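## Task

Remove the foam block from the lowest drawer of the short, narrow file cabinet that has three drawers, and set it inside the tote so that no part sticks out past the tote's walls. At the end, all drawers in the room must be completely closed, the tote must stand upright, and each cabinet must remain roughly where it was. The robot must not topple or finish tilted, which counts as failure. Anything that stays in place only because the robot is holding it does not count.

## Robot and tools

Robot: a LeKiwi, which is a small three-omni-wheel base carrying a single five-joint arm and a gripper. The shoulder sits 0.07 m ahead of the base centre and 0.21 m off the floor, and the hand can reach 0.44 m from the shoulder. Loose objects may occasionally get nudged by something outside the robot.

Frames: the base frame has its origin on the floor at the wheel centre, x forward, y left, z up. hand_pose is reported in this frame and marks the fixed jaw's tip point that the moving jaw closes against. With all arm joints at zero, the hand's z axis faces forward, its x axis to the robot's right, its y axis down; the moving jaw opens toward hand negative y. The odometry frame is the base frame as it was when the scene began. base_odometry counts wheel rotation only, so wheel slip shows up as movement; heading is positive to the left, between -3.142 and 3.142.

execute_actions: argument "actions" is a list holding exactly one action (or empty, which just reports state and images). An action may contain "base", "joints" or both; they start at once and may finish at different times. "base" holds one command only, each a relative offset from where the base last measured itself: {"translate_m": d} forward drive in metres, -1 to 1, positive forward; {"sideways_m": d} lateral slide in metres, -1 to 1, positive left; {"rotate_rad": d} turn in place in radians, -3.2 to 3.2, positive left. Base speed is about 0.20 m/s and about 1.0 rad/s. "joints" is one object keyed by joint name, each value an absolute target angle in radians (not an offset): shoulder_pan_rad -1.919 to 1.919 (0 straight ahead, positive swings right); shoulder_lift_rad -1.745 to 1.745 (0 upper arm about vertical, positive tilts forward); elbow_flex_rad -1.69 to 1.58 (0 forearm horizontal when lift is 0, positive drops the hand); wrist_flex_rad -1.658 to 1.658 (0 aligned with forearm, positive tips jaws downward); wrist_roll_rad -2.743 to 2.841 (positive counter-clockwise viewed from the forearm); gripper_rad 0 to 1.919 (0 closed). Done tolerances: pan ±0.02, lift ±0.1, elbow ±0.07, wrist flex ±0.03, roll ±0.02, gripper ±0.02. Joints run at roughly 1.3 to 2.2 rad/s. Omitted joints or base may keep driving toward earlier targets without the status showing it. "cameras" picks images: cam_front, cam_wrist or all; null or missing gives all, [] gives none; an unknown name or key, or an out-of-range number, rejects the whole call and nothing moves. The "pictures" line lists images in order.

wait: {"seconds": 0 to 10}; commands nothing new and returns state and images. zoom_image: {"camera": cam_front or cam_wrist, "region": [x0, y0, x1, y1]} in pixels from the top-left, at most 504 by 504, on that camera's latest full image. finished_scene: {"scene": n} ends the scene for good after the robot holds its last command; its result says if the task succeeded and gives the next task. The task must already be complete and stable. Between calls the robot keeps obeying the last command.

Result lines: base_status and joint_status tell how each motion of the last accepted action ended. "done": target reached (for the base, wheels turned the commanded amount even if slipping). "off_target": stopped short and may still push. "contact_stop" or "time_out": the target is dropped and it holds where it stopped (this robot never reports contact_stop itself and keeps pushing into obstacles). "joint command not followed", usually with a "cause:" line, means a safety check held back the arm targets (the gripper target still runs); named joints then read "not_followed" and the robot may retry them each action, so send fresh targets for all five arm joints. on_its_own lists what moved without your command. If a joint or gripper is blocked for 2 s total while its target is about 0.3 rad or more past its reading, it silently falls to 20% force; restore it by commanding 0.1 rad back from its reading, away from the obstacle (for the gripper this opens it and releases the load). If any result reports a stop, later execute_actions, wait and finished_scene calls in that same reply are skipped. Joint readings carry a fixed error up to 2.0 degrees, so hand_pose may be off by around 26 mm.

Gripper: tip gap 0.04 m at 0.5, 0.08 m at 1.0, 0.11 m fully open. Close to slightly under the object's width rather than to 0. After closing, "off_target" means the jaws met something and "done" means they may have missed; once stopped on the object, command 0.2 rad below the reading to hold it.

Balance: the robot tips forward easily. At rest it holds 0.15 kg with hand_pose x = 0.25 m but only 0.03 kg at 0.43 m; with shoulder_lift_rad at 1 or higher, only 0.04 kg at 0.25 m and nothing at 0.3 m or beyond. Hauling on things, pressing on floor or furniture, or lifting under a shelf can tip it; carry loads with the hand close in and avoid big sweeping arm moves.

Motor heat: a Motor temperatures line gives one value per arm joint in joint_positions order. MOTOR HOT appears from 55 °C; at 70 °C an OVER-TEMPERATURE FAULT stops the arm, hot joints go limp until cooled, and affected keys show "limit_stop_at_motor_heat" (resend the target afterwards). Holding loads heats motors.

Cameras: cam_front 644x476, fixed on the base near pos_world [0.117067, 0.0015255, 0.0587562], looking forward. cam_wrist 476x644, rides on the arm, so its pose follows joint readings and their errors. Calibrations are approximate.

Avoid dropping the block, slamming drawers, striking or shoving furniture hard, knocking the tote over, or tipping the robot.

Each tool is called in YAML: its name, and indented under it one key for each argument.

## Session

execute_actions:
  actions: []
  cameras: ["cam_front"]

Scene clock: 0.00 s.
Motor temperatures (°C, as the motors report them): [23 28 27 24 24]
base_odometry: x=+0.000 y=+0.000 heading=+0.000 (m, m, rad; odometry frame)
base_status: not commanded
joint_positions: shoulder_pan_rad=-0.100 shoulder_lift_rad=-1.434 elbow_flex_rad=-0.211 wrist_flex_rad=+1.409 wrist_roll_rad=-1.518 gripper_rad=+1.920
joint_status: not commanded
hand_pose: x=+0.1294 y=+0.0140 z=+0.4235 quat_wxyz=(+0.785, -0.032, +0.618, +0.038) (m; base frame)
pictures: cam_front
Images, in order (width x height): cam_front 644x476.

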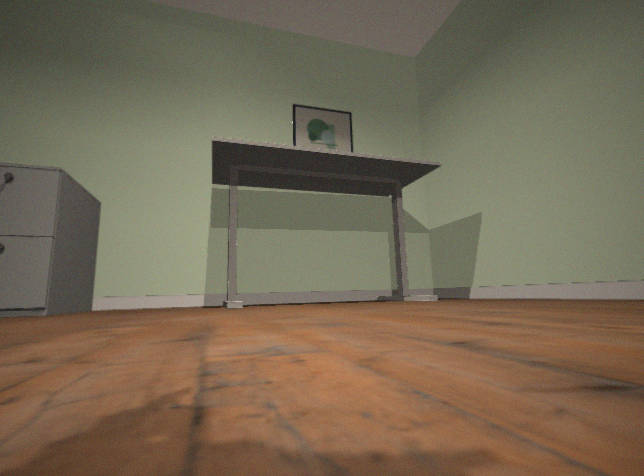

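execute_actions:
  actions:
    - {"base":{"rotate_rad":1.2}}
  cameras: ["cam_front"]

execute_actions:
  actions:
    - {"base":{"rotate_rad":1.2}}
  cameras: ["cam_front"]

execute_actions:
  actions:
    - {"base":{"rotate_rad":1.2}}
  cameras: ["cam_front"]

execute_actions:
  actions:
    - {"base":{"rotate_rad":1.2}}
  cameras: ["cam_front"]

Scene clock: 4.67 s.
Motor temperatures (°C, as the motors report them): [23 28 27 24 24]
base_odometry: x=+0.000 y=+0.000 heading=+1.196 (m, m, rad; odometry frame)
base_status: done
joint_positions: shoulder_pan_rad=-0.100 shoulder_lift_rad=-1.434 elbow_flex_rad=-0.211 wrist_flex_rad=+1.409 wrist_roll_rad=-1.518 gripper_rad=+1.920
joint_status: not commanded
hand_pose: x=+0.1294 y=+0.0140 z=+0.4235 quat_wxyz=(+0.785, -0.032, +0.618, +0.038) (m; base frame)
pictures: cam_front
Images, in order (width x height): cam_front 644x476.

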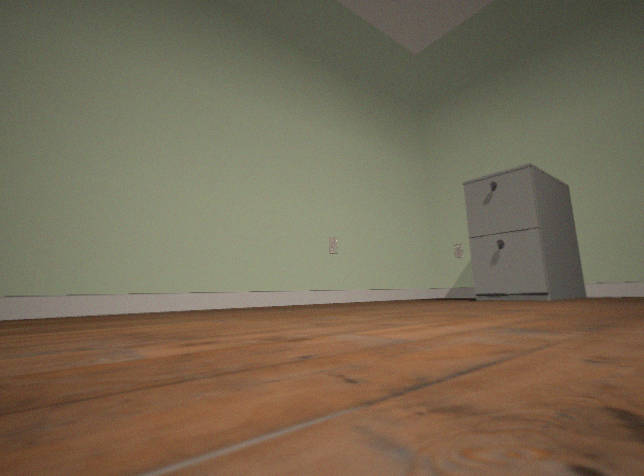

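Scene clock: 6.83 s.
Motor temperatures (°C, as the motors report them): [23 28 27 24 24]
base_odometry: x=+0.000 y=+0.000 heading=+2.393 (m, m, rad; odometry frame)
base_status: done
joint_positions: shoulder_pan_rad=-0.100 shoulder_lift_rad=-1.434 elbow_flex_rad=-0.211 wrist_flex_rad=+1.409 wrist_roll_rad=-1.518 gripper_rad=+1.920
joint_status: not commanded
hand_pose: x=+0.1294 y=+0.0140 z=+0.4235 quat_wxyz=(+0.785, -0.032, +0.618, +0.038) (m; base frame)
pictures: cam_front
Images, in order (width x height): cam_front 644x476.

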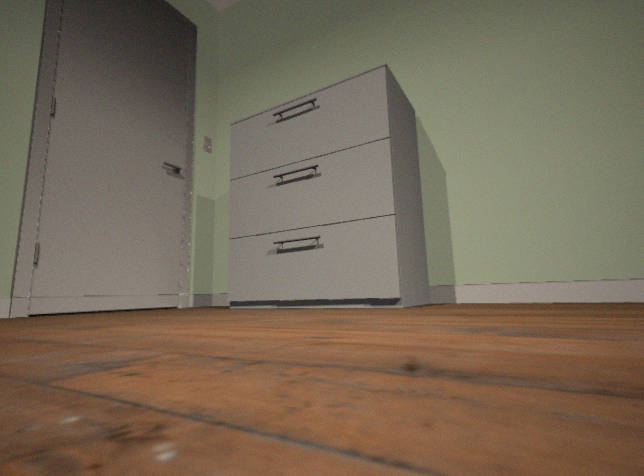

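Scene clock: 9.00 s.
Motor temperatures (°C, as the motors report them): [23 28 27 24 24]
base_odometry: x=+0.000 y=+0.000 heading=-2.694 (m, m, rad; odometry frame)
base_status: done
joint_positions: shoulder_pan_rad=-0.100 shoulder_lift_rad=-1.434 elbow_flex_rad=-0.211 wrist_flex_rad=+1.409 wrist_roll_rad=-1.518 gripper_rad=+1.920
joint_status: not commanded
hand_pose: x=+0.1294 y=+0.0140 z=+0.4235 quat_wxyz=(+0.785, -0.032, +0.618, +0.038) (m; base frame)
pictures: cam_front
Images, in order (width x height): cam_front 644x476.

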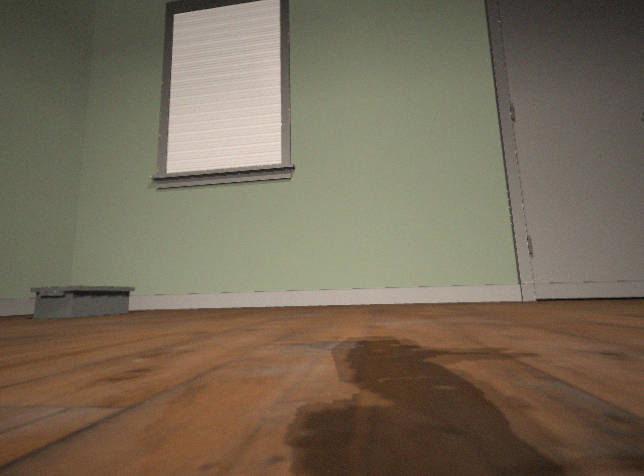

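Scene clock: 11.17 s.
Motor temperatures (°C, as the motors report them): [23 28 27 24 24]
base_odometry: x=+0.000 y=+0.000 heading=-1.499 (m, m, rad; odometry frame)
base_status: done
joint_positions: shoulder_pan_rad=-0.100 shoulder_lift_rad=-1.434 elbow_flex_rad=-0.211 wrist_flex_rad=+1.409 wrist_roll_rad=-1.518 gripper_rad=+1.920
joint_status: not commanded
hand_pose: x=+0.1294 y=+0.0140 z=+0.4235 quat_wxyz=(+0.785, -0.032, +0.618, +0.038) (m; base frame)
pictures: cam_front
Images, in order (width x height): cam_front 644x476.

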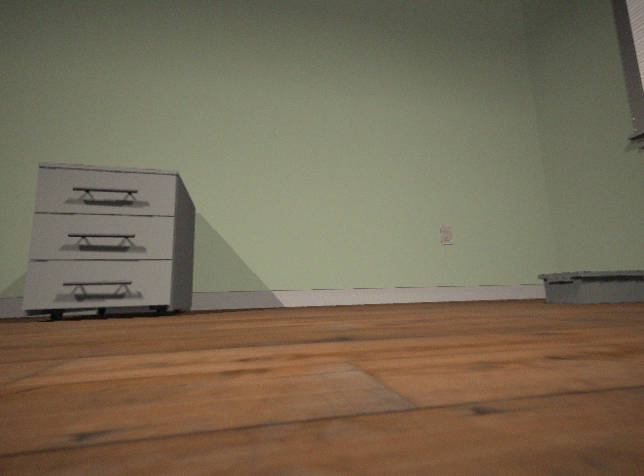

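execute_actions:
  actions:
    - {"base":{"sideways_m":0.6},"joints":{"shoulder_pan_rad":0,"shoulder_lift_rad":0.85,"elbow_flex_rad":1.0,"wrist_flex_rad":-1.65,"wrist_roll_rad":0,"gripper_rad":0.7}}
  cameras: []

execute_actions:
  actions:
    - {"base":{"translate_m":0.45}}
  cameras: ["cam_front"]

Scene clock: 15.30 s.
Motor temperatures (°C, as the motors report them): [23 28 27 24 24]
base_odometry: x=+0.598 y=+0.042 heading=-1.500 (m, m, rad; odometry frame)
base_status: done
joint_positions: shoulder_pan_rad=+0.001 shoulder_lift_rad=+0.856 elbow_flex_rad=+0.996 wrist_flex_rad=-1.632 wrist_roll_rad=-0.009 gripper_rad=+0.709
joint_status: all done
hand_pose: x=+0.3233 y=-0.0003 z=+0.0877 quat_wxyz=(+0.454, -0.535, +0.568, -0.429) (m; base frame)
pictures: none
No camera images: the call's "cameras" was empty. Leave "cameras" out to get every camera's image.

Scene clock: 18.53 s.
Motor temperatures (°C, as the motors report them): [23 28 27 24 24]
base_odometry: x=+0.630 y=-0.406 heading=-1.500 (m, m, rad; odometry frame)
base_status: done
joint_positions: shoulder_pan_rad=+0.001 shoulder_lift_rad=+0.856 elbow_flex_rad=+0.996 wrist_flex_rad=-1.632 wrist_roll_rad=-0.009 gripper_rad=+0.709
joint_status: not commanded
hand_pose: x=+0.3233 y=-0.0003 z=+0.0877 quat_wxyz=(+0.454, -0.535, +0.568, -0.429) (m; base frame)
pictures: cam_front
Images, in order (width x height): cam_front 644x476.

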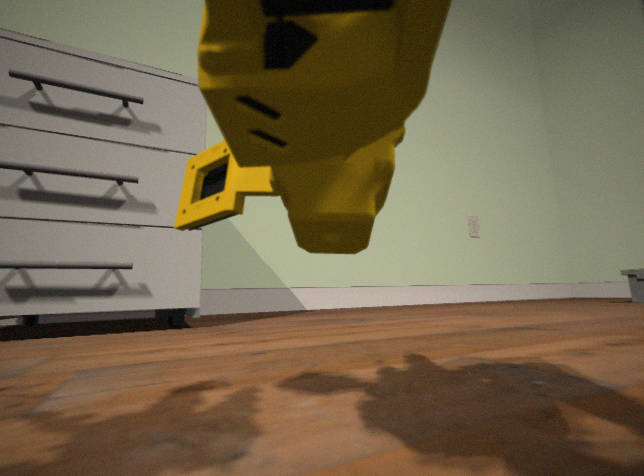

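Off to the left and angled; turn toward it.

execute_actions:
  actions:
    - {"base":{"rotate_rad":0.3}}
  cameras: []

execute_actions:
  actions:
    - {"base":{"sideways_m":0.2}}
  cameras: ["cam_front"]

Scene clock: 19.77 s.
Motor temperatures (°C, as the motors report them): [23 28 27 24 24]
base_odometry: x=+0.630 y=-0.406 heading=-1.204 (m, m, rad; odometry frame)
base_status: done
joint_positions: shoulder_pan_rad=+0.001 shoulder_lift_rad=+0.856 elbow_flex_rad=+0.996 wrist_flex_rad=-1.632 wrist_roll_rad=-0.009 gripper_rad=+0.709
joint_status: not commanded
hand_pose: x=+0.3233 y=-0.0003 z=+0.0877 quat_wxyz=(+0.454, -0.535, +0.568, -0.429) (m; base frame)
pictures: none
No camera images: the call's "cameras" was empty. Leave "cameras" out to get every camera's image.

Scene clock: 21.73 s.
Motor temperatures (°C, as the motors report them): [23 28 27 24 24]
base_odometry: x=+0.816 y=-0.335 heading=-1.206 (m, m, rad; odometry frame)
base_status: done
joint_positions: shoulder_pan_rad=+0.001 shoulder_lift_rad=+0.856 elbow_flex_rad=+0.996 wrist_flex_rad=-1.632 wrist_roll_rad=-0.009 gripper_rad=+0.709
joint_status: not commanded
hand_pose: x=+0.3233 y=-0.0003 z=+0.0877 quat_wxyz=(+0.454, -0.535, +0.568, -0.429) (m; base frame)
pictures: cam_front
Images, in order (width x height): cam_front 644x476.

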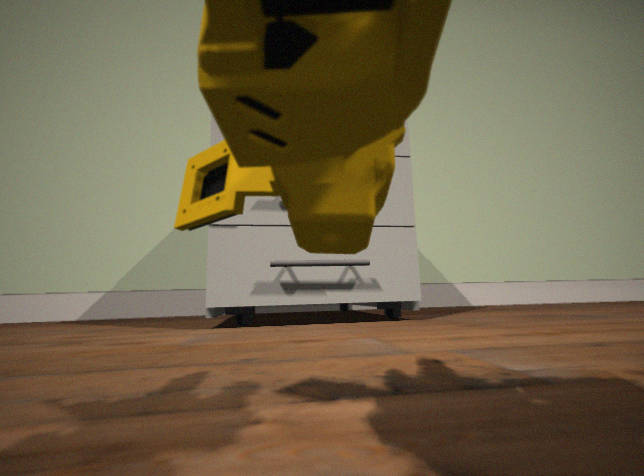

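execute_actions:
  actions:
    - {"base":{"translate_m":0.41}}
  cameras: []

execute_actions:
  actions:
    - {"joints":{"gripper_rad":0.0}}
  cameras: []

execute_actions:
  actions:
    - {"base":{"translate_m":-0.3}}
  cameras: ["cam_front"]

Scene clock: 30.17 s.
Motor temperatures (°C, as the motors report them): [23 28 27 24 24]
base_odometry: x=+0.962 y=-0.718 heading=-1.206 (m, m, rad; odometry frame)
base_status: done
joint_positions: shoulder_pan_rad=+0.001 shoulder_lift_rad=+0.856 elbow_flex_rad=+0.996 wrist_flex_rad=-1.632 wrist_roll_rad=-0.009 gripper_rad=+0.709
joint_status: not commanded
hand_pose: x=+0.3233 y=-0.0003 z=+0.0877 quat_wxyz=(+0.454, -0.535, +0.568, -0.429) (m; base frame)
pictures: none
No camera images: the call's "cameras" was empty. Leave "cameras" out to get every camera's image.

Scene clock: 31.07 s.
Motor temperatures (°C, as the motors report them): [23 28 27 24 24]
base_odometry: x=+0.962 y=-0.718 heading=-1.206 (m, m, rad; odometry frame)
base_status: not commanded
joint_positions: shoulder_pan_rad=+0.001 shoulder_lift_rad=+0.822 elbow_flex_rad=+0.987 wrist_flex_rad=-1.670 wrist_roll_rad=-0.006 gripper_rad=+0.128
joint_status: gripper_rad off_target (ended at +0.128, target +0.000)
hand_pose: x=+0.3301 y=-0.0003 z=+0.1026 quat_wxyz=(+0.476, -0.518, +0.548, -0.452) (m; base frame)
pictures: none
No camera images: the call's "cameras" was empty. Leave "cameras" out to get every camera's image.

Scene clock: 33.53 s.
Motor temperatures (°C, as the motors report them): [23 28 27 24 24]
base_odometry: x=+0.856 y=-0.438 heading=-1.210 (m, m, rad; odometry frame)
base_status: done
joint_positions: shoulder_pan_rad=+0.053 shoulder_lift_rad=+0.825 elbow_flex_rad=+0.961 wrist_flex_rad=-1.667 wrist_roll_rad=-0.001 gripper_rad=+0.127
joint_status: not commanded
hand_pose: x=+0.3335 y=-0.0143 z=+0.1049 quat_wxyz=(+0.469, -0.501, +0.555, -0.470) (m; base frame)
pictures: cam_front
Images, in order (width x height): cam_front 644x476.

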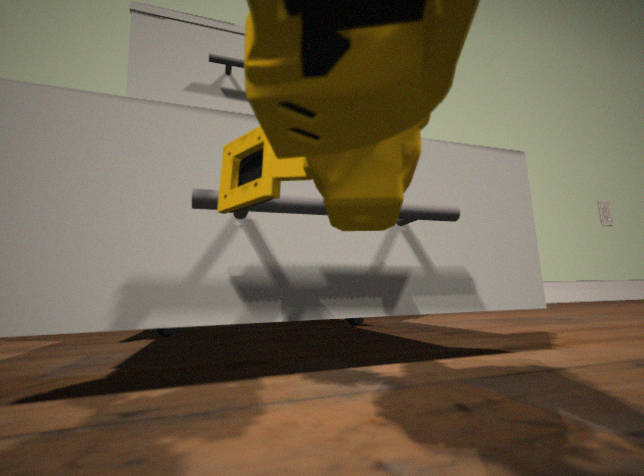

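execute_actions:
  actions:
    - {"joints":{"gripper_rad":1.0}}
  cameras: []

execute_actions:
  actions:
    - {"base":{"translate_m":-0.06}}
  cameras: []

execute_actions:
  actions:
    - {"joints":{"shoulder_pan_rad":0,"shoulder_lift_rad":0.3,"elbow_flex_rad":-0.9,"wrist_flex_rad":1.3,"wrist_roll_rad":-1.5}}
  cameras: ["cam_wrist"]

Scene clock: 34.67 s.
Motor temperatures (°C, as the motors report them): [23 28 27 24 24]
base_odometry: x=+0.856 y=-0.437 heading=-1.208 (m, m, rad; odometry frame)
base_status: not commanded
joint_positions: shoulder_pan_rad=+0.007 shoulder_lift_rad=+0.856 elbow_flex_rad=+0.996 wrist_flex_rad=-1.653 wrist_roll_rad=-0.001 gripper_rad=+0.990
joint_status: all done
hand_pose: x=+0.3241 y=-0.0019 z=+0.0910 quat_wxyz=(+0.457, -0.531, +0.563, -0.438) (m; base frame)
pictures: none
No camera images: the call's "cameras" was empty. Leave "cameras" out to get every camera's image.

Scene clock: 35.87 s.
Motor temperatures (°C, as the motors report them): [23 28 27 24 24]
base_odometry: x=+0.835 y=-0.382 heading=-1.208 (m, m, rad; odometry frame)
base_status: done
joint_positions: shoulder_pan_rad=+0.007 shoulder_lift_rad=+0.856 elbow_flex_rad=+0.996 wrist_flex_rad=-1.653 wrist_roll_rad=-0.001 gripper_rad=+0.991
joint_status: not commanded
hand_pose: x=+0.3241 y=-0.0019 z=+0.0910 quat_wxyz=(+0.457, -0.531, +0.563, -0.438) (m; base frame)
pictures: none
No camera images: the call's "cameras" was empty. Leave "cameras" out to get every camera's image.

Scene clock: 38.43 s.
Motor temperatures (°C, as the motors report them): [23 28 27 24 24]
base_odometry: x=+0.835 y=-0.382 heading=-1.208 (m, m, rad; odometry frame)
base_status: not commanded
joint_positions: shoulder_pan_rad=+0.007 shoulder_lift_rad=+0.347 elbow_flex_rad=-0.863 wrist_flex_rad=+1.295 wrist_roll_rad=-1.491 gripper_rad=+0.991
joint_status: all done
hand_pose: x=+0.3907 y=+0.0053 z=+0.2633 quat_wxyz=(+0.386, -0.011, +0.923, -0.007) (m; base frame)
pictures: cam_wrist
camera_calibration (this result's frames):
cam_wrist: T_world_to_cam=[[0.00207463, -0.999994, 0.00282319, 0.000430515], [-0.970634, -0.00269283, -0.240546, 0.464424], [0.240552, -0.00224124, -0.970634, 0.232909], [0, 0, 0, 1]] pos_world=[0.394758, 0.00220313, 0.337783]
Images, in order (width x height): cam_wrist 476x644.

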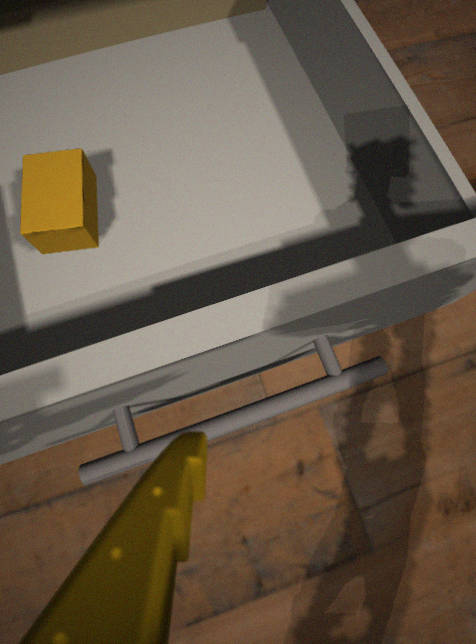

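execute_actions:
  actions:
    - {"base":{"sideways_m":0.18}}
  cameras: []

execute_actions:
  actions:
    - {"base":{"translate_m":0.2}}
  cameras: []

execute_actions:
  actions:
    - {"joints":{"shoulder_lift_rad":0.8,"elbow_flex_rad":-0.5,"wrist_flex_rad":1.2}}
  cameras: ["cam_wrist"]

Scene clock: 40.40 s.
Motor temperatures (°C, as the motors report them): [23 28 27 24 24]
base_odometry: x=+1.002 y=-0.318 heading=-1.210 (m, m, rad; odometry frame)
base_status: done
joint_positions: shoulder_pan_rad=+0.006 shoulder_lift_rad=+0.347 elbow_flex_rad=-0.865 wrist_flex_rad=+1.297 wrist_roll_rad=-1.491 gripper_rad=+0.991
joint_status: not commanded
hand_pose: x=+0.3906 y=+0.0058 z=+0.2635 quat_wxyz=(+0.386, -0.012, +0.923, -0.007) (m; base frame)
pictures: none
No camera images: the call's "cameras" was empty. Leave "cameras" out to get every camera's image.

Scene clock: 42.37 s.
Motor temperatures (°C, as the motors report them): [23 28 27 24 24]
base_odometry: x=+1.073 y=-0.505 heading=-1.210 (m, m, rad; odometry frame)
base_status: done
joint_positions: shoulder_pan_rad=+0.006 shoulder_lift_rad=+0.347 elbow_flex_rad=-0.865 wrist_flex_rad=+1.297 wrist_roll_rad=-1.491 gripper_rad=+0.991
joint_status: not commanded
hand_pose: x=+0.3906 y=+0.0058 z=+0.2635 quat_wxyz=(+0.386, -0.012, +0.923, -0.007) (m; base frame)
pictures: none
No camera images: the call's "cameras" was empty. Leave "cameras" out to get every camera's image.

Scene clock: 43.43 s.
Motor temperatures (°C, as the motors report them): [23 28 27 24 24]
base_odometry: x=+1.073 y=-0.505 heading=-1.211 (m, m, rad; odometry frame)
base_status: not commanded
joint_positions: shoulder_pan_rad=+0.004 shoulder_lift_rad=+0.821 elbow_flex_rad=-0.498 wrist_flex_rad=+1.208 wrist_roll_rad=-1.491 gripper_rad=+0.999
joint_status: all done
hand_pose: x=+0.3345 y=+0.0065 z=+0.0669 quat_wxyz=(+0.020, -0.014, +1.000, +0.000) (m; base frame)
pictures: cam_wrist
camera_calibration (this result's frames):
cam_wrist: T_world_to_cam=[[0.00450644, -0.99998, -0.00443534, 0.00201262], [-0.873366, -0.00609602, 0.487027, 0.281426], [-0.487045, 0.00167892, -0.873376, 0.292632], [0, 0, 0, 1]] pos_world=[0.388304, 0.00323686, 0.118524]
Images, in order (width x height): cam_wrist 476x644.

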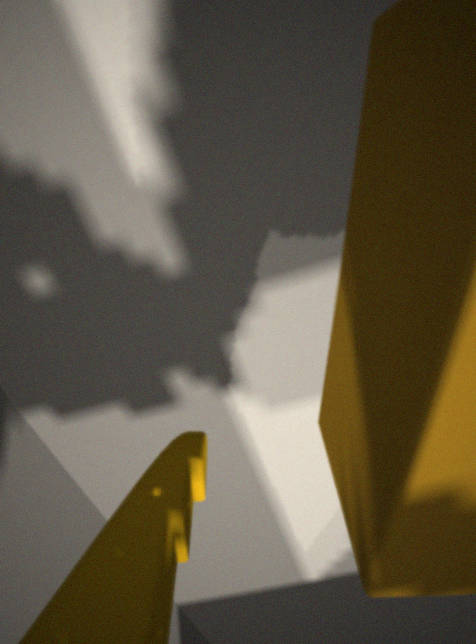

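Block appears between the jaws.

execute_actions:
  actions:
    - {"joints":{"gripper_rad":0.2}}
  cameras: []

execute_actions:
  actions:
    - {"joints":{"shoulder_lift_rad":-0.3,"elbow_flex_rad":-0.3}}
  cameras: ["cam_wrist"]

Scene clock: 44.43 s.
Motor temperatures (°C, as the motors report them): [23 28 27 24 24]
base_odometry: x=+1.073 y=-0.505 heading=-1.211 (m, m, rad; odometry frame)
base_status: not commanded
joint_positions: shoulder_pan_rad=+0.006 shoulder_lift_rad=+0.821 elbow_flex_rad=-0.498 wrist_flex_rad=+1.208 wrist_roll_rad=-1.492 gripper_rad=+0.210
joint_status: all done
hand_pose: x=+0.3345 y=+0.0061 z=+0.0669 quat_wxyz=(+0.020, -0.012, +1.000, +0.000) (m; base frame)
pictures: none
No camera images: the call's "cameras" was empty. Leave "cameras" out to get every camera's image.

Scene clock: 45.63 s.
Motor temperatures (°C, as the motors report them): [23 28 27 24 24]
base_odometry: x=+1.073 y=-0.505 heading=-1.211 (m, m, rad; odometry frame)
base_status: not commanded
joint_positions: shoulder_pan_rad=+0.006 shoulder_lift_rad=-0.265 elbow_flex_rad=-0.294 wrist_flex_rad=+1.208 wrist_roll_rad=-1.492 gripper_rad=+0.209
joint_status: all done
hand_pose: x=+0.3342 y=+0.0061 z=+0.3036 quat_wxyz=(+0.445, -0.011, +0.895, -0.008) (m; base frame)
pictures: cam_wrist
camera_calibration (this result's frames):
cam_wrist: T_world_to_cam=[[0.00223453, -0.999994, 0.00281372, 0.00121458], [-0.931116, -0.00310682, -0.36471, 0.443749], [0.364717, -0.00180495, -0.931117, 0.23209], [0, 0, 0, 1]] pos_world=[0.328532, 0.00301214, 0.377939]
Images, in order (width x height): cam_wrist 476x644.

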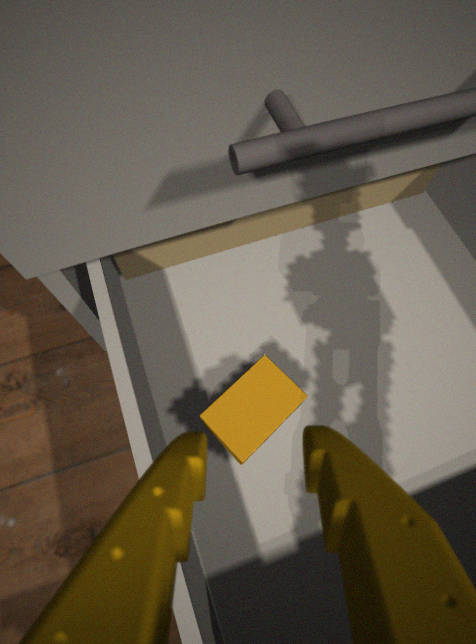

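execute_actions:
  actions:
    - {"base":{"translate_m":0.04},"joints":{"gripper_rad":1.5}}
  cameras: []

execute_actions:
  actions:
    - {"joints":{"shoulder_lift_rad":0.8,"elbow_flex_rad":-0.5}}
  cameras: []

execute_actions:
  actions:
    - {"joints":{"gripper_rad":0.2}}
  cameras: []

execute_actions:
  actions:
    - {"joints":{"shoulder_lift_rad":-0.3,"elbow_flex_rad":-0.3}}
  cameras: ["cam_wrist"]

Scene clock: 47.03 s.
Motor temperatures (°C, as the motors report them): [23 28 27 24 24]
base_odometry: x=+1.087 y=-0.542 heading=-1.211 (m, m, rad; odometry frame)
base_status: done
joint_positions: shoulder_pan_rad=+0.006 shoulder_lift_rad=-0.267 elbow_flex_rad=-0.293 wrist_flex_rad=+1.208 wrist_roll_rad=-1.492 gripper_rad=+1.490
joint_status: all done
hand_pose: x=+0.3340 y=+0.0061 z=+0.3036 quat_wxyz=(+0.445, -0.011, +0.895, -0.008) (m; base frame)
pictures: none
No camera images: the call's "cameras" was empty. Leave "cameras" out to get every camera's image.

Scene clock: 48.33 s.
Motor temperatures (°C, as the motors report them): [23 28 27 24 24]
base_odometry: x=+1.087 y=-0.542 heading=-1.211 (m, m, rad; odometry frame)
base_status: not commanded
joint_positions: shoulder_pan_rad=+0.007 shoulder_lift_rad=+0.658 elbow_flex_rad=-0.576 wrist_flex_rad=+1.165 wrist_roll_rad=-1.498 gripper_rad=+1.491
joint_status: shoulder_lift_rad off_target (ended at +0.659, target +0.800); elbow_flex_rad off_target (ended at -0.576, target -0.500)
hand_pose: x=+0.3741 y=+0.0054 z=+0.1227 quat_wxyz=(+0.161, -0.008, +0.987, -0.003) (m; base frame)
pictures: none
No camera images: the call's "cameras" was empty. Leave "cameras" out to get every camera's image.

Scene clock: 49.53 s.
Motor temperatures (°C, as the motors report them): [23 28 27 24 24]
base_odometry: x=+1.087 y=-0.542 heading=-1.211 (m, m, rad; odometry frame)
base_status: not commanded
joint_positions: shoulder_pan_rad=+0.007 shoulder_lift_rad=+0.658 elbow_flex_rad=-0.576 wrist_flex_rad=+1.165 wrist_roll_rad=-1.498 gripper_rad=+0.210
joint_status: all done
hand_pose: x=+0.3741 y=+0.0054 z=+0.1227 quat_wxyz=(+0.161, -0.008, +0.987, -0.003) (m; base frame)
pictures: none
No camera images: the call's "cameras" was empty. Leave "cameras" out to get every camera's image.

Scene clock: 50.80 s.
Motor temperatures (°C, as the motors report them): [23 28 27 24 24]
base_odometry: x=+1.087 y=-0.542 heading=-1.211 (m, m, rad; odometry frame)
base_status: not commanded
joint_positions: shoulder_pan_rad=+0.004 shoulder_lift_rad=-0.270 elbow_flex_rad=-0.293 wrist_flex_rad=+1.196 wrist_roll_rad=-1.498 gripper_rad=+0.209
joint_status: all done
hand_pose: x=+0.3349 y=+0.0065 z=+0.3059 quat_wxyz=(+0.452, -0.009, +0.892, -0.006) (m; base frame)
pictures: cam_wrist
camera_calibration (this result's frames):
cam_wrist: T_world_to_cam=[[0.0000950126, -0.999998, -0.00200906, 0.00380772], [-0.925405, 0.000673466, -0.378979, 0.44771], [0.37898, 0.0018952, -0.925403, 0.227453], [0, 0, 0, 1]] pos_world=[0.328113, 0.00307513, 0.380166]
Images, in order (width x height): cam_wrist 476x644.

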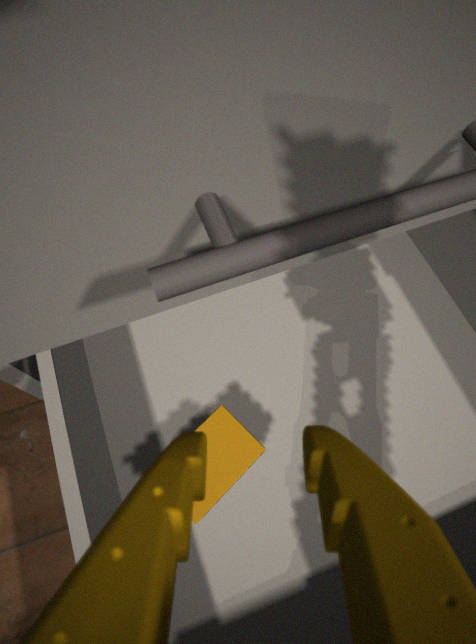

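execute_actions:
  actions:
    - {"base":{"sideways_m":0.045},"joints":{"gripper_rad":1.5}}
  cameras: []

execute_actions:
  actions:
    - {"joints":{"shoulder_lift_rad":0.8,"elbow_flex_rad":-0.5,"wrist_flex_rad":1.2}}
  cameras: []

execute_actions:
  actions:
    - {"joints":{"gripper_rad":0.2}}
  cameras: []

execute_actions:
  actions:
    - {"joints":{"shoulder_lift_rad":-0.3,"elbow_flex_rad":-0.3}}
  cameras: ["cam_wrist"]

Scene clock: 52.10 s.
Motor temperatures (°C, as the motors report them): [23 28 27 24 24]
base_odometry: x=+1.128 y=-0.527 heading=-1.213 (m, m, rad; odometry frame)
base_status: done
joint_positions: shoulder_pan_rad=+0.004 shoulder_lift_rad=-0.270 elbow_flex_rad=-0.293 wrist_flex_rad=+1.196 wrist_roll_rad=-1.498 gripper_rad=+1.490
joint_status: all done
hand_pose: x=+0.3349 y=+0.0065 z=+0.3059 quat_wxyz=(+0.452, -0.009, +0.892, -0.006) (m; base frame)
pictures: none
No camera images: the call's "cameras" was empty. Leave "cameras" out to get every camera's image.

Scene clock: 53.40 s.
Motor temperatures (°C, as the motors report them): [23 28 27 24 24]
base_odometry: x=+1.128 y=-0.527 heading=-1.213 (m, m, rad; odometry frame)
base_status: not commanded
joint_positions: shoulder_pan_rad=+0.009 shoulder_lift_rad=+0.669 elbow_flex_rad=-0.570 wrist_flex_rad=+1.171 wrist_roll_rad=-1.498 gripper_rad=+1.491
joint_status: shoulder_lift_rad off_target (ended at +0.669, target +0.800); elbow_flex_rad off_target (ended at -0.570, target -0.500); the others done
hand_pose: x=+0.3712 y=+0.0050 z=+0.1183 quat_wxyz=(+0.150, -0.007, +0.989, -0.002) (m; base frame)
pictures: none
No camera images: the call's "cameras" was empty. Leave "cameras" out to get every camera's image.

Scene clock: 54.60 s.
Motor temperatures (°C, as the motors report them): [23 28 27 24 24]
base_odometry: x=+1.128 y=-0.527 heading=-1.213 (m, m, rad; odometry frame)
base_status: not commanded
joint_positions: shoulder_pan_rad=+0.009 shoulder_lift_rad=+0.669 elbow_flex_rad=-0.570 wrist_flex_rad=+1.171 wrist_roll_rad=-1.498 gripper_rad=+0.210
joint_status: all done
hand_pose: x=+0.3712 y=+0.0050 z=+0.1183 quat_wxyz=(+0.150, -0.007, +0.989, -0.002) (m; base frame)
pictures: none
No camera images: the call's "cameras" was empty. Leave "cameras" out to get every camera's image.

Scene clock: 56.27 s.
Motor temperatures (°C, as the motors report them): [23 28 27 24 24]
base_odometry: x=+1.128 y=-0.526 heading=-1.213 (m, m, rad; odometry frame)
base_status: not commanded
joint_positions: shoulder_pan_rad=+0.003 shoulder_lift_rad=-0.140 elbow_flex_rad=-0.150 wrist_flex_rad=+1.240 wrist_roll_rad=-1.498 gripper_rad=+0.209
joint_status: shoulder_lift_rad off_target (ended at -0.140, target -0.300); elbow_flex_rad off_target (ended at -0.151, target -0.300)
hand_pose: x=+0.3303 y=+0.0070 z=+0.2369 quat_wxyz=(+0.305, -0.010, +0.952, -0.004) (m; base frame)
pictures: cam_wrist
camera_calibration (this result's frames):
cam_wrist: T_world_to_cam=[[0.000778331, -0.999994, -0.00330377, 0.00417469], [-0.997469, -0.000541464, -0.0711007, 0.368119], [0.0710985, 0.00335075, -0.997464, 0.284094], [0, 0, 0, 1]] pos_world=[0.346985, 0.00342206, 0.309561]
Images, in order (width x height): cam_wrist 476x644.

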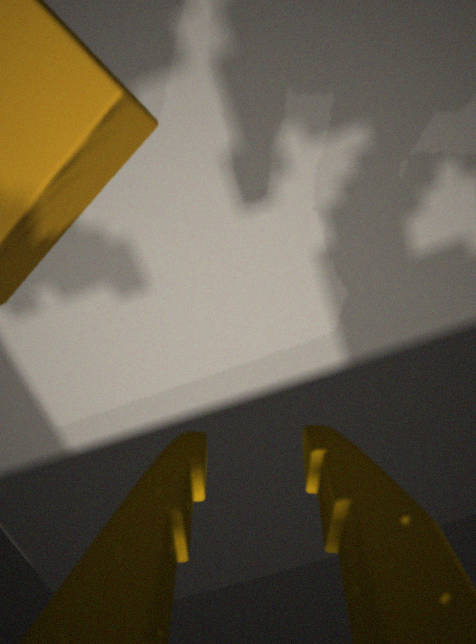

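execute_actions:
  actions:
    - {"base":{"translate_m":-0.07},"joints":{"shoulder_lift_rad":0.0,"elbow_flex_rad":0.0}}
  cameras: []

execute_actions:
  actions:
    - {"joints":{"shoulder_lift_rad":0.3,"elbow_flex_rad":-0.9,"wrist_flex_rad":1.3,"gripper_rad":1.5}}
  cameras: ["cam_wrist"]

Scene clock: 57.63 s.
Motor temperatures (°C, as the motors report them): [23 28 27 24 24]
base_odometry: x=+1.103 y=-0.460 heading=-1.213 (m, m, rad; odometry frame)
base_status: done
joint_positions: shoulder_pan_rad=+0.000 shoulder_lift_rad=+0.014 elbow_flex_rad=+0.002 wrist_flex_rad=+1.199 wrist_roll_rad=-1.498 gripper_rad=+0.207
joint_status: all done
hand_pose: x=+0.3176 y=+0.0078 z=+0.1736 quat_wxyz=(+0.177, -0.012, +0.984, -0.002) (m; base frame)
pictures: none
No camera images: the call's "cameras" was empty. Leave "cameras" out to get every camera's image.

Scene clock: 58.83 s.
Motor temperatures (°C, as the motors report them): [23 28 27 24 24]
base_odometry: x=+1.103 y=-0.460 heading=-1.213 (m, m, rad; odometry frame)
base_status: not commanded
joint_positions: shoulder_pan_rad=+0.000 shoulder_lift_rad=+0.325 elbow_flex_rad=-0.862 wrist_flex_rad=+1.298 wrist_roll_rad=-1.498 gripper_rad=+1.490
joint_status: all done
hand_pose: x=+0.3891 y=+0.0078 z=+0.2689 quat_wxyz=(+0.394, -0.011, +0.919, -0.005) (m; base frame)
pictures: cam_wrist
camera_calibration (this result's frames):
cam_wrist: T_world_to_cam=[[0.00440172, -0.999987, -0.00256659, 0.00344783], [-0.966425, -0.00359456, -0.256925, 0.466963], [0.256913, 0.00361133, -0.966428, 0.231223], [0, 0, 0, 1]] pos_world=[0.391865, 0.00429129, 0.343444]
Images, in order (width x height): cam_wrist 476x644.

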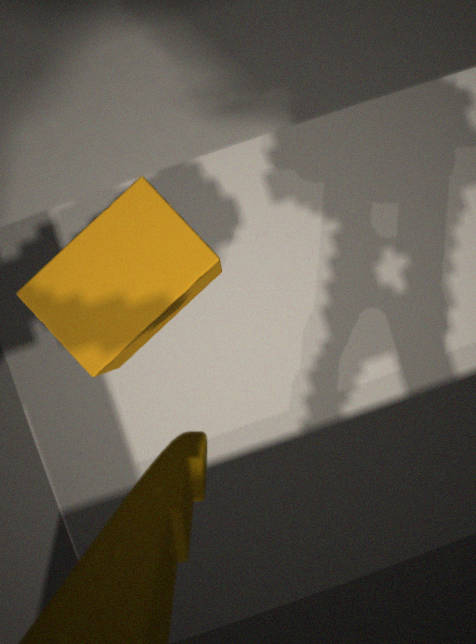

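execute_actions:
  actions: []
  cameras: ["cam_front"]

Scene clock: 58.93 s.
Motor temperatures (°C, as the motors report them): [23 28 27 24 24]
base_odometry: x=+1.103 y=-0.460 heading=-1.213 (m, m, rad; odometry frame)
base_status: not commanded
joint_positions: shoulder_pan_rad=+0.000 shoulder_lift_rad=+0.325 elbow_flex_rad=-0.862 wrist_flex_rad=+1.298 wrist_roll_rad=-1.498 gripper_rad=+1.491
joint_status: all done
hand_pose: x=+0.3891 y=+0.0078 z=+0.2689 quat_wxyz=(+0.394, -0.011, +0.919, -0.005) (m; base frame)
pictures: cam_front
Images, in order (width x height): cam_front 644x476.

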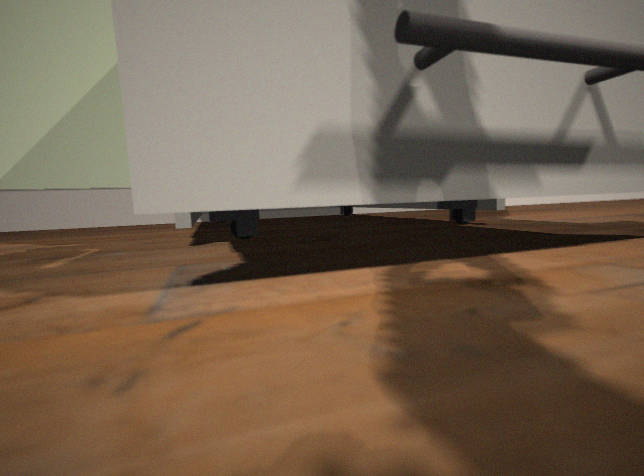

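Tilted forward. Pull arm back.

execute_actions:
  actions:
    - {"joints":{"shoulder_lift_rad":-1.2,"elbow_flex_rad":0.3}}
  cameras: ["cam_front"]

Scene clock: 60.57 s.
Motor temperatures (°C, as the motors report them): [23 28 27 24 24]
base_odometry: x=+1.103 y=-0.460 heading=-1.213 (m, m, rad; odometry frame)
base_status: not commanded
joint_positions: shoulder_pan_rad=+0.000 shoulder_lift_rad=-1.200 elbow_flex_rad=+0.306 wrist_flex_rad=+1.300 wrist_roll_rad=-1.498 gripper_rad=+1.491
joint_status: all done
hand_pose: x=+0.2304 y=+0.0078 z=+0.3205 quat_wxyz=(+0.550, -0.010, +0.835, -0.006) (m; base frame)
pictures: cam_front
Images, in order (width x height): cam_front 644x476.

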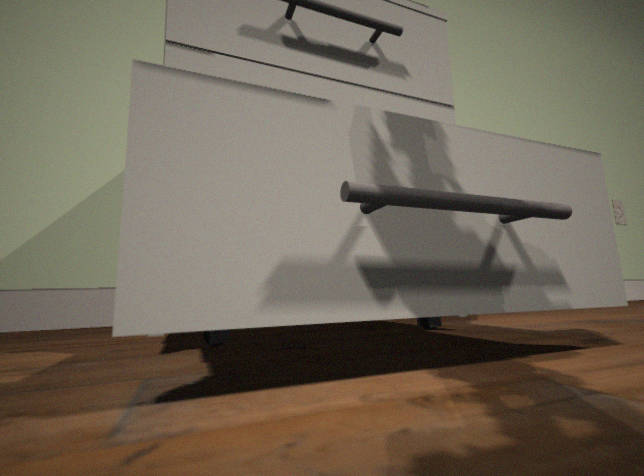

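Upright. Look again.

execute_actions:
  actions:
    - {"joints":{"shoulder_lift_rad":0.0,"elbow_flex_rad":-0.9,"wrist_flex_rad":1.5}}
  cameras: ["cam_wrist"]

Scene clock: 62.03 s.
Motor temperatures (°C, as the motors report them): [23 28 27 24 24]
base_odometry: x=+1.103 y=-0.460 heading=-1.213 (m, m, rad; odometry frame)
base_status: not commanded
joint_positions: shoulder_pan_rad=+0.000 shoulder_lift_rad=+0.006 elbow_flex_rad=-0.869 wrist_flex_rad=+1.496 wrist_roll_rad=-1.498 gripper_rad=+1.491
joint_status: all done
hand_pose: x=+0.3390 y=+0.0078 z=+0.3319 quat_wxyz=(+0.452, -0.011, +0.892, -0.005) (m; base frame)
pictures: cam_wrist
camera_calibration (this result's frames):
cam_wrist: T_world_to_cam=[[0.00469693, -0.999987, -0.00200906, 0.00353317], [-0.925398, -0.00358519, -0.378979, 0.461369], [0.378967, 0.00363921, -0.925403, 0.249934], [0, 0, 0, 1]] pos_world=[0.332217, 0.00427766, 0.406146]
Images, in order (width x height): cam_wrist 476x644.

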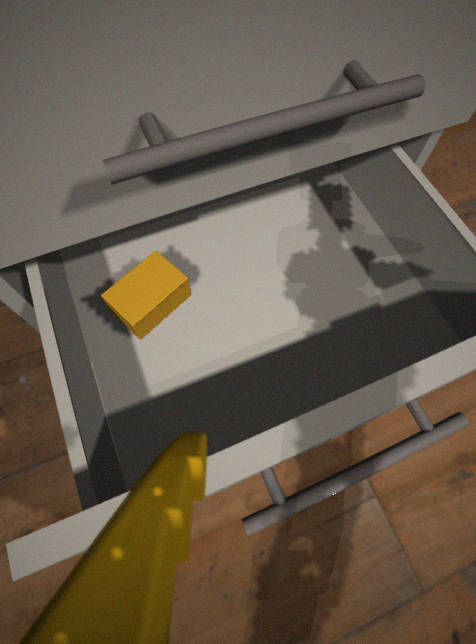

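execute_actions:
  actions:
    - {"base":{"sideways_m":0.12}}
  cameras: []

execute_actions:
  actions:
    - {"base":{"translate_m":0.15}}
  cameras: []

execute_actions:
  actions:
    - {"joints":{"shoulder_lift_rad":0.8,"elbow_flex_rad":-0.5,"wrist_flex_rad":1.2}}
  cameras: ["cam_wrist"]

Scene clock: 63.73 s.
Motor temperatures (°C, as the motors report them): [23 28 27 24 24]
base_odometry: x=+1.215 y=-0.418 heading=-1.214 (m, m, rad; odometry frame)
base_status: done
joint_positions: shoulder_pan_rad=+0.000 shoulder_lift_rad=+0.006 elbow_flex_rad=-0.869 wrist_flex_rad=+1.496 wrist_roll_rad=-1.498 gripper_rad=+1.491
joint_status: not commanded
hand_pose: x=+0.3390 y=+0.0078 z=+0.3319 quat_wxyz=(+0.452, -0.011, +0.892, -0.005) (m; base frame)
pictures: none
No camera images: the call's "cameras" was empty. Leave "cameras" out to get every camera's image.

Scene clock: 65.47 s.
Motor temperatures (°C, as the motors report them): [23 28 27 24 24]
base_odometry: x=+1.267 y=-0.558 heading=-1.217 (m, m, rad; odometry frame)
base_status: done
joint_positions: shoulder_pan_rad=+0.015 shoulder_lift_rad=-0.021 elbow_flex_rad=-0.889 wrist_flex_rad=+1.508 wrist_roll_rad=-1.498 gripper_rad=+1.491
joint_status: not commanded
hand_pose: x=+0.3341 y=+0.0037 z=+0.3411 quat_wxyz=(+0.468, -0.004, +0.884, -0.009) (m; base frame)
pictures: none
No camera images: the call's "cameras" was empty. Leave "cameras" out to get every camera's image.

Scene clock: 66.77 s.
Motor temperatures (°C, as the motors report them): [23 28 27 24 24]
base_odometry: x=+1.267 y=-0.559 heading=-1.218 (m, m, rad; odometry frame)
base_status: not commanded
joint_positions: shoulder_pan_rad=+0.034 shoulder_lift_rad=+0.772 elbow_flex_rad=-0.530 wrist_flex_rad=+1.196 wrist_roll_rad=-1.498 gripper_rad=+1.491
joint_status: all done
hand_pose: x=+0.3493 y=-0.0017 z=+0.0837 quat_wxyz=(+0.067, +0.005, +0.998, -0.002) (m; base frame)
pictures: cam_wrist
camera_calibration (this result's frames):
cam_wrist: T_world_to_cam=[[-0.0318589, -0.999482, -0.00461151, 0.00645028], [-0.914666, 0.0272946, 0.403289, 0.307649], [-0.402954, 0.0170663, -0.915061, 0.288721], [0, 0, 0, 1]] pos_world=[0.397943, -0.00687763, 0.140156]
Images, in order (width x height): cam_wrist 476x644.

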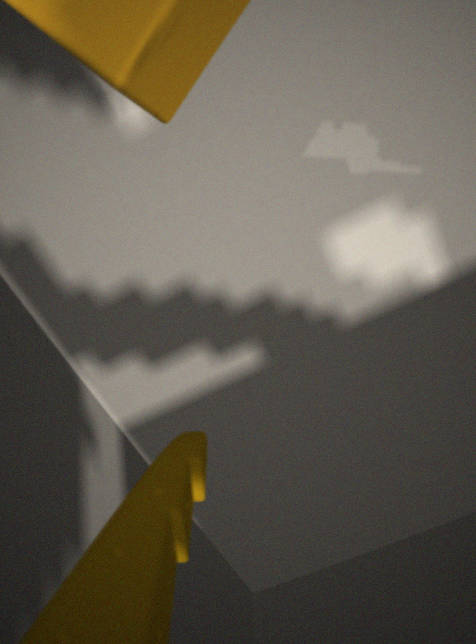

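execute_actions:
  actions:
    - {"base":{"sideways_m":0.03}}
  cameras: []

execute_actions:
  actions:
    - {"base":{"translate_m":0.06}}
  cameras: ["cam_wrist"]

Scene clock: 67.80 s.
Motor temperatures (°C, as the motors report them): [23 28 27 24 24]
base_odometry: x=+1.294 y=-0.549 heading=-1.224 (m, m, rad; odometry frame)
base_status: done
joint_positions: shoulder_pan_rad=+0.043 shoulder_lift_rad=+0.787 elbow_flex_rad=-0.521 wrist_flex_rad=+1.196 wrist_roll_rad=-1.498 gripper_rad=+1.491
joint_status: not commanded
hand_pose: x=+0.3456 y=-0.0042 z=+0.0785 quat_wxyz=(+0.055, +0.009, +0.998, -0.002) (m; base frame)
pictures: none
No camera images: the call's "cameras" was empty. Leave "cameras" out to get every camera's image.

Scene clock: 69.00 s.
Motor temperatures (°C, as the motors report them): [23 28 27 24 24]
base_odometry: x=+1.315 y=-0.605 heading=-1.224 (m, m, rad; odometry frame)
base_status: done
joint_positions: shoulder_pan_rad=+0.007 shoulder_lift_rad=+0.821 elbow_flex_rad=-0.498 wrist_flex_rad=+1.196 wrist_roll_rad=-1.498 gripper_rad=+1.491
joint_status: not commanded
hand_pose: x=+0.3365 y=+0.0057 z=+0.0670 quat_wxyz=(+0.026, -0.008, +1.000, +0.000) (m; base frame)
pictures: cam_wrist
camera_calibration (this result's frames):
cam_wrist: T_world_to_cam=[[-0.00616681, -0.99997, -0.00473063, 0.00478319], [-0.879293, 0.00316947, 0.476271, 0.285829], [-0.476241, 0.00709669, -0.879286, 0.290438], [0, 0, 0, 1]] pos_world=[0.389675, 0.00181597, 0.119269]
Images, in order (width x height): cam_wrist 476x644.

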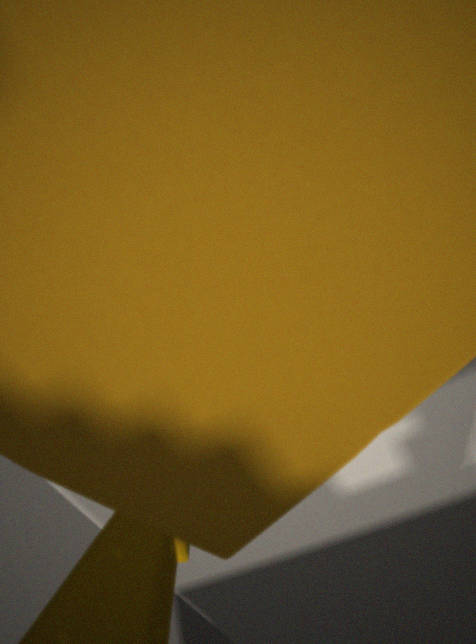

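execute_actions:
  actions:
    - {"joints":{"gripper_rad":0.2}}
  cameras: []

Scene clock: 70.27 s.
Motor temperatures (°C, as the motors report them): [23 28 27 24 24]
base_odometry: x=+1.315 y=-0.605 heading=-1.224 (m, m, rad; odometry frame)
base_status: not commanded
joint_positions: shoulder_pan_rad=+0.007 shoulder_lift_rad=+0.821 elbow_flex_rad=-0.498 wrist_flex_rad=+1.196 wrist_roll_rad=-1.498 gripper_rad=+0.210
joint_status: all done
hand_pose: x=+0.3365 y=+0.0057 z=+0.0670 quat_wxyz=(+0.026, -0.008, +1.000, +0.000) (m; base frame)
pictures: none
No camera images: the call's "cameras" was empty. Leave "cameras" out to get every camera's image.

Empty; corner only. Open, further forward.

execute_actions:
  actions:
    - {"joints":{"gripper_rad":1.5}}
  cameras: []

execute_actions:
  actions:
    - {"base":{"translate_m":0.04}}
  cameras: []

execute_actions:
  actions:
    - {"joints":{"gripper_rad":0.2}}
  cameras: []

Scene clock: 71.53 s.
Motor temperatures (°C, as the motors report them): [23 28 27 24 24]
base_odometry: x=+1.315 y=-0.605 heading=-1.224 (m, m, rad; odometry frame)
base_status: not commanded
joint_positions: shoulder_pan_rad=+0.007 shoulder_lift_rad=+0.821 elbow_flex_rad=-0.498 wrist_flex_rad=+1.196 wrist_roll_rad=-1.498 gripper_rad=+1.490
joint_status: all done
hand_pose: x=+0.3365 y=+0.0057 z=+0.0670 quat_wxyz=(+0.026, -0.008, +1.000, +0.000) (m; base frame)
pictures: none
No camera images: the call's "cameras" was empty. Leave "cameras" out to get every camera's image.

Scene clock: 72.63 s.
Motor temperatures (°C, as the motors report them): [23 28 27 24 24]
base_odometry: x=+1.328 y=-0.642 heading=-1.226 (m, m, rad; odometry frame)
base_status: done
joint_positions: shoulder_pan_rad=+0.014 shoulder_lift_rad=+0.831 elbow_flex_rad=-0.460 wrist_flex_rad=+1.203 wrist_roll_rad=-1.498 gripper_rad=+1.491
joint_status: not commanded
hand_pose: x=+0.3261 y=+0.0042 z=+0.0594 quat_wxyz=(-0.002, -0.005, +1.000, +0.000) (m; base frame)
pictures: none
No camera images: the call's "cameras" was empty. Leave "cameras" out to get every camera's image.

Scene clock: 73.83 s.
Motor temperatures (°C, as the motors report them): [23 28 27 24 24]
base_odometry: x=+1.328 y=-0.642 heading=-1.226 (m, m, rad; odometry frame)
base_status: not commanded
joint_positions: shoulder_pan_rad=+0.014 shoulder_lift_rad=+0.831 elbow_flex_rad=-0.460 wrist_flex_rad=+1.203 wrist_roll_rad=-1.498 gripper_rad=+0.211
joint_status: all done
hand_pose: x=+0.3261 y=+0.0042 z=+0.0594 quat_wxyz=(-0.002, -0.005, +1.000, +0.000) (m; base frame)
pictures: none
No camera images: the call's "cameras" was empty. Leave "cameras" out to get every camera's image.

execute_actions:
  actions:
    - {"base":{"translate_m":-0.2}}
  cameras: []

execute_actions:
  actions:
    - {"joints":{"shoulder_lift_rad":0.0,"elbow_flex_rad":-0.9,"wrist_flex_rad":1.5,"gripper_rad":1.5}}
  cameras: ["cam_wrist"]

Scene clock: 76.13 s.
Motor temperatures (°C, as the motors report them): [23 28 27 24 24]
base_odometry: x=+1.260 y=-0.454 heading=-1.229 (m, m, rad; odometry frame)
base_status: done
joint_positions: shoulder_pan_rad=+0.038 shoulder_lift_rad=+0.801 elbow_flex_rad=-0.523 wrist_flex_rad=+1.185 wrist_roll_rad=-1.498 gripper_rad=+0.206
joint_status: not commanded
hand_pose: x=+0.3458 y=-0.0029 z=+0.0755 quat_wxyz=(+0.054, +0.007, +0.999, -0.002) (m; base frame)
pictures: none
No camera images: the call's "cameras" was empty. Leave "cameras" out to get every camera's image.

Scene clock: 77.40 s.
Motor temperatures (°C, as the motors report them): [23 28 27 24 24]
base_odometry: x=+1.260 y=-0.453 heading=-1.226 (m, m, rad; odometry frame)
base_status: not commanded
joint_positions: shoulder_pan_rad=+0.003 shoulder_lift_rad=+0.018 elbow_flex_rad=-0.882 wrist_flex_rad=+1.496 wrist_roll_rad=-1.498 gripper_rad=+1.491
joint_status: all done
hand_pose: x=+0.3404 y=+0.0069 z=+0.3315 quat_wxyz=(+0.452, -0.009, +0.892, -0.006) (m; base frame)
pictures: cam_wrist
camera_calibration (this result's frames):
cam_wrist: T_world_to_cam=[[0.00162899, -0.999997, -0.00200906, 0.00373185], [-0.925405, -0.000746087, -0.378979, 0.462507], [0.378976, 0.00247654, -0.925403, 0.249078], [0, 0, 0, 1]] pos_world=[0.333606, 0.00346005, 0.405786]
Images, in order (width x height): cam_wrist 476x644.

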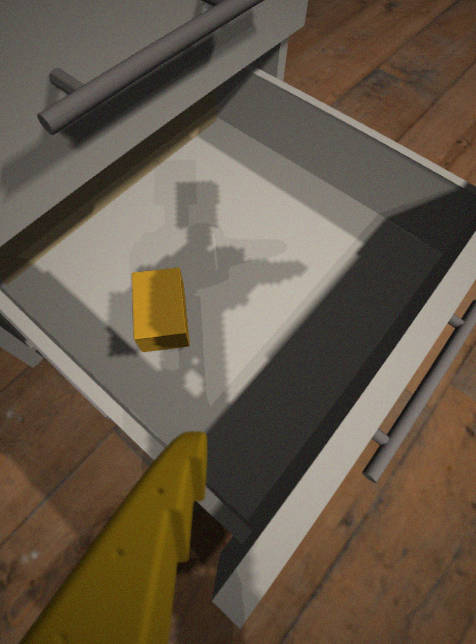

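execute_actions:
  actions:
    - {"base":{"sideways_m":0.1}}
  cameras: []

execute_actions:
  actions:
    - {"base":{"translate_m":0.15}}
  cameras: []

execute_actions:
  actions:
    - {"joints":{"shoulder_lift_rad":0.8,"elbow_flex_rad":-0.5,"wrist_flex_rad":1.2}}
  cameras: []

execute_actions:
  actions:
    - {"joints":{"gripper_rad":0.2}}
  cameras: ["cam_wrist"]

Scene clock: 79.00 s.
Motor temperatures (°C, as the motors report them): [23 28 27 24 24]
base_odometry: x=+1.354 y=-0.420 heading=-1.228 (m, m, rad; odometry frame)
base_status: done
joint_positions: shoulder_pan_rad=+0.003 shoulder_lift_rad=+0.018 elbow_flex_rad=-0.882 wrist_flex_rad=+1.496 wrist_roll_rad=-1.498 gripper_rad=+1.491
joint_status: not commanded
hand_pose: x=+0.3404 y=+0.0069 z=+0.3315 quat_wxyz=(+0.452, -0.009, +0.892, -0.006) (m; base frame)
pictures: none
No camera images: the call's "cameras" was empty. Leave "cameras" out to get every camera's image.

Scene clock: 80.73 s.
Motor temperatures (°C, as the motors report them): [23 28 27 24 24]
base_odometry: x=+1.404 y=-0.561 heading=-1.228 (m, m, rad; odometry frame)
base_status: done
joint_positions: shoulder_pan_rad=+0.003 shoulder_lift_rad=+0.018 elbow_flex_rad=-0.882 wrist_flex_rad=+1.496 wrist_roll_rad=-1.498 gripper_rad=+1.491
joint_status: not commanded
hand_pose: x=+0.3404 y=+0.0069 z=+0.3315 quat_wxyz=(+0.452, -0.009, +0.892, -0.006) (m; base frame)
pictures: none
No camera images: the call's "cameras" was empty. Leave "cameras" out to get every camera's image.

Scene clock: 81.83 s.
Motor temperatures (°C, as the motors report them): [23 28 27 24 24]
base_odometry: x=+1.404 y=-0.561 heading=-1.229 (m, m, rad; odometry frame)
base_status: not commanded
joint_positions: shoulder_pan_rad=+0.018 shoulder_lift_rad=+0.655 elbow_flex_rad=-0.573 wrist_flex_rad=+1.173 wrist_roll_rad=-1.501 gripper_rad=+1.492
joint_status: shoulder_lift_rad off_target (ended at +0.655, target +0.800); elbow_flex_rad off_target (ended at -0.573, target -0.500); the others done
hand_pose: x=+0.3728 y=+0.0022 z=+0.1226 quat_wxyz=(+0.158, -0.001, +0.987, -0.003) (m; base frame)
pictures: none
No camera images: the call's "cameras" was empty. Leave "cameras" out to get every camera's image.

Scene clock: 83.03 s.
Motor temperatures (°C, as the motors report them): [23 28 27 24 24]
base_odometry: x=+1.404 y=-0.561 heading=-1.229 (m, m, rad; odometry frame)
base_status: not commanded
joint_positions: shoulder_pan_rad=+0.018 shoulder_lift_rad=+0.655 elbow_flex_rad=-0.573 wrist_flex_rad=+1.173 wrist_roll_rad=-1.501 gripper_rad=+0.210
joint_status: all done
hand_pose: x=+0.3728 y=+0.0022 z=+0.1226 quat_wxyz=(+0.158, -0.001, +0.987, -0.003) (m; base frame)
pictures: cam_wrist
camera_calibration (this result's frames):
cam_wrist: T_world_to_cam=[[-0.0186293, -0.999813, -0.00518978, 0.00642023], [-0.972931, 0.0169321, 0.230473, 0.356206], [-0.230342, 0.00934284, -0.973065, 0.276446], [0, 0, 0, 1]] pos_world=[0.410361, -0.00219507, 0.186937]
Images, in order (width x height): cam_wrist 476x644.

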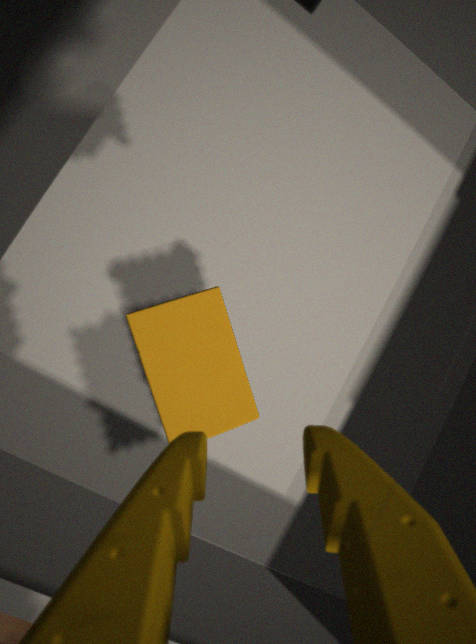

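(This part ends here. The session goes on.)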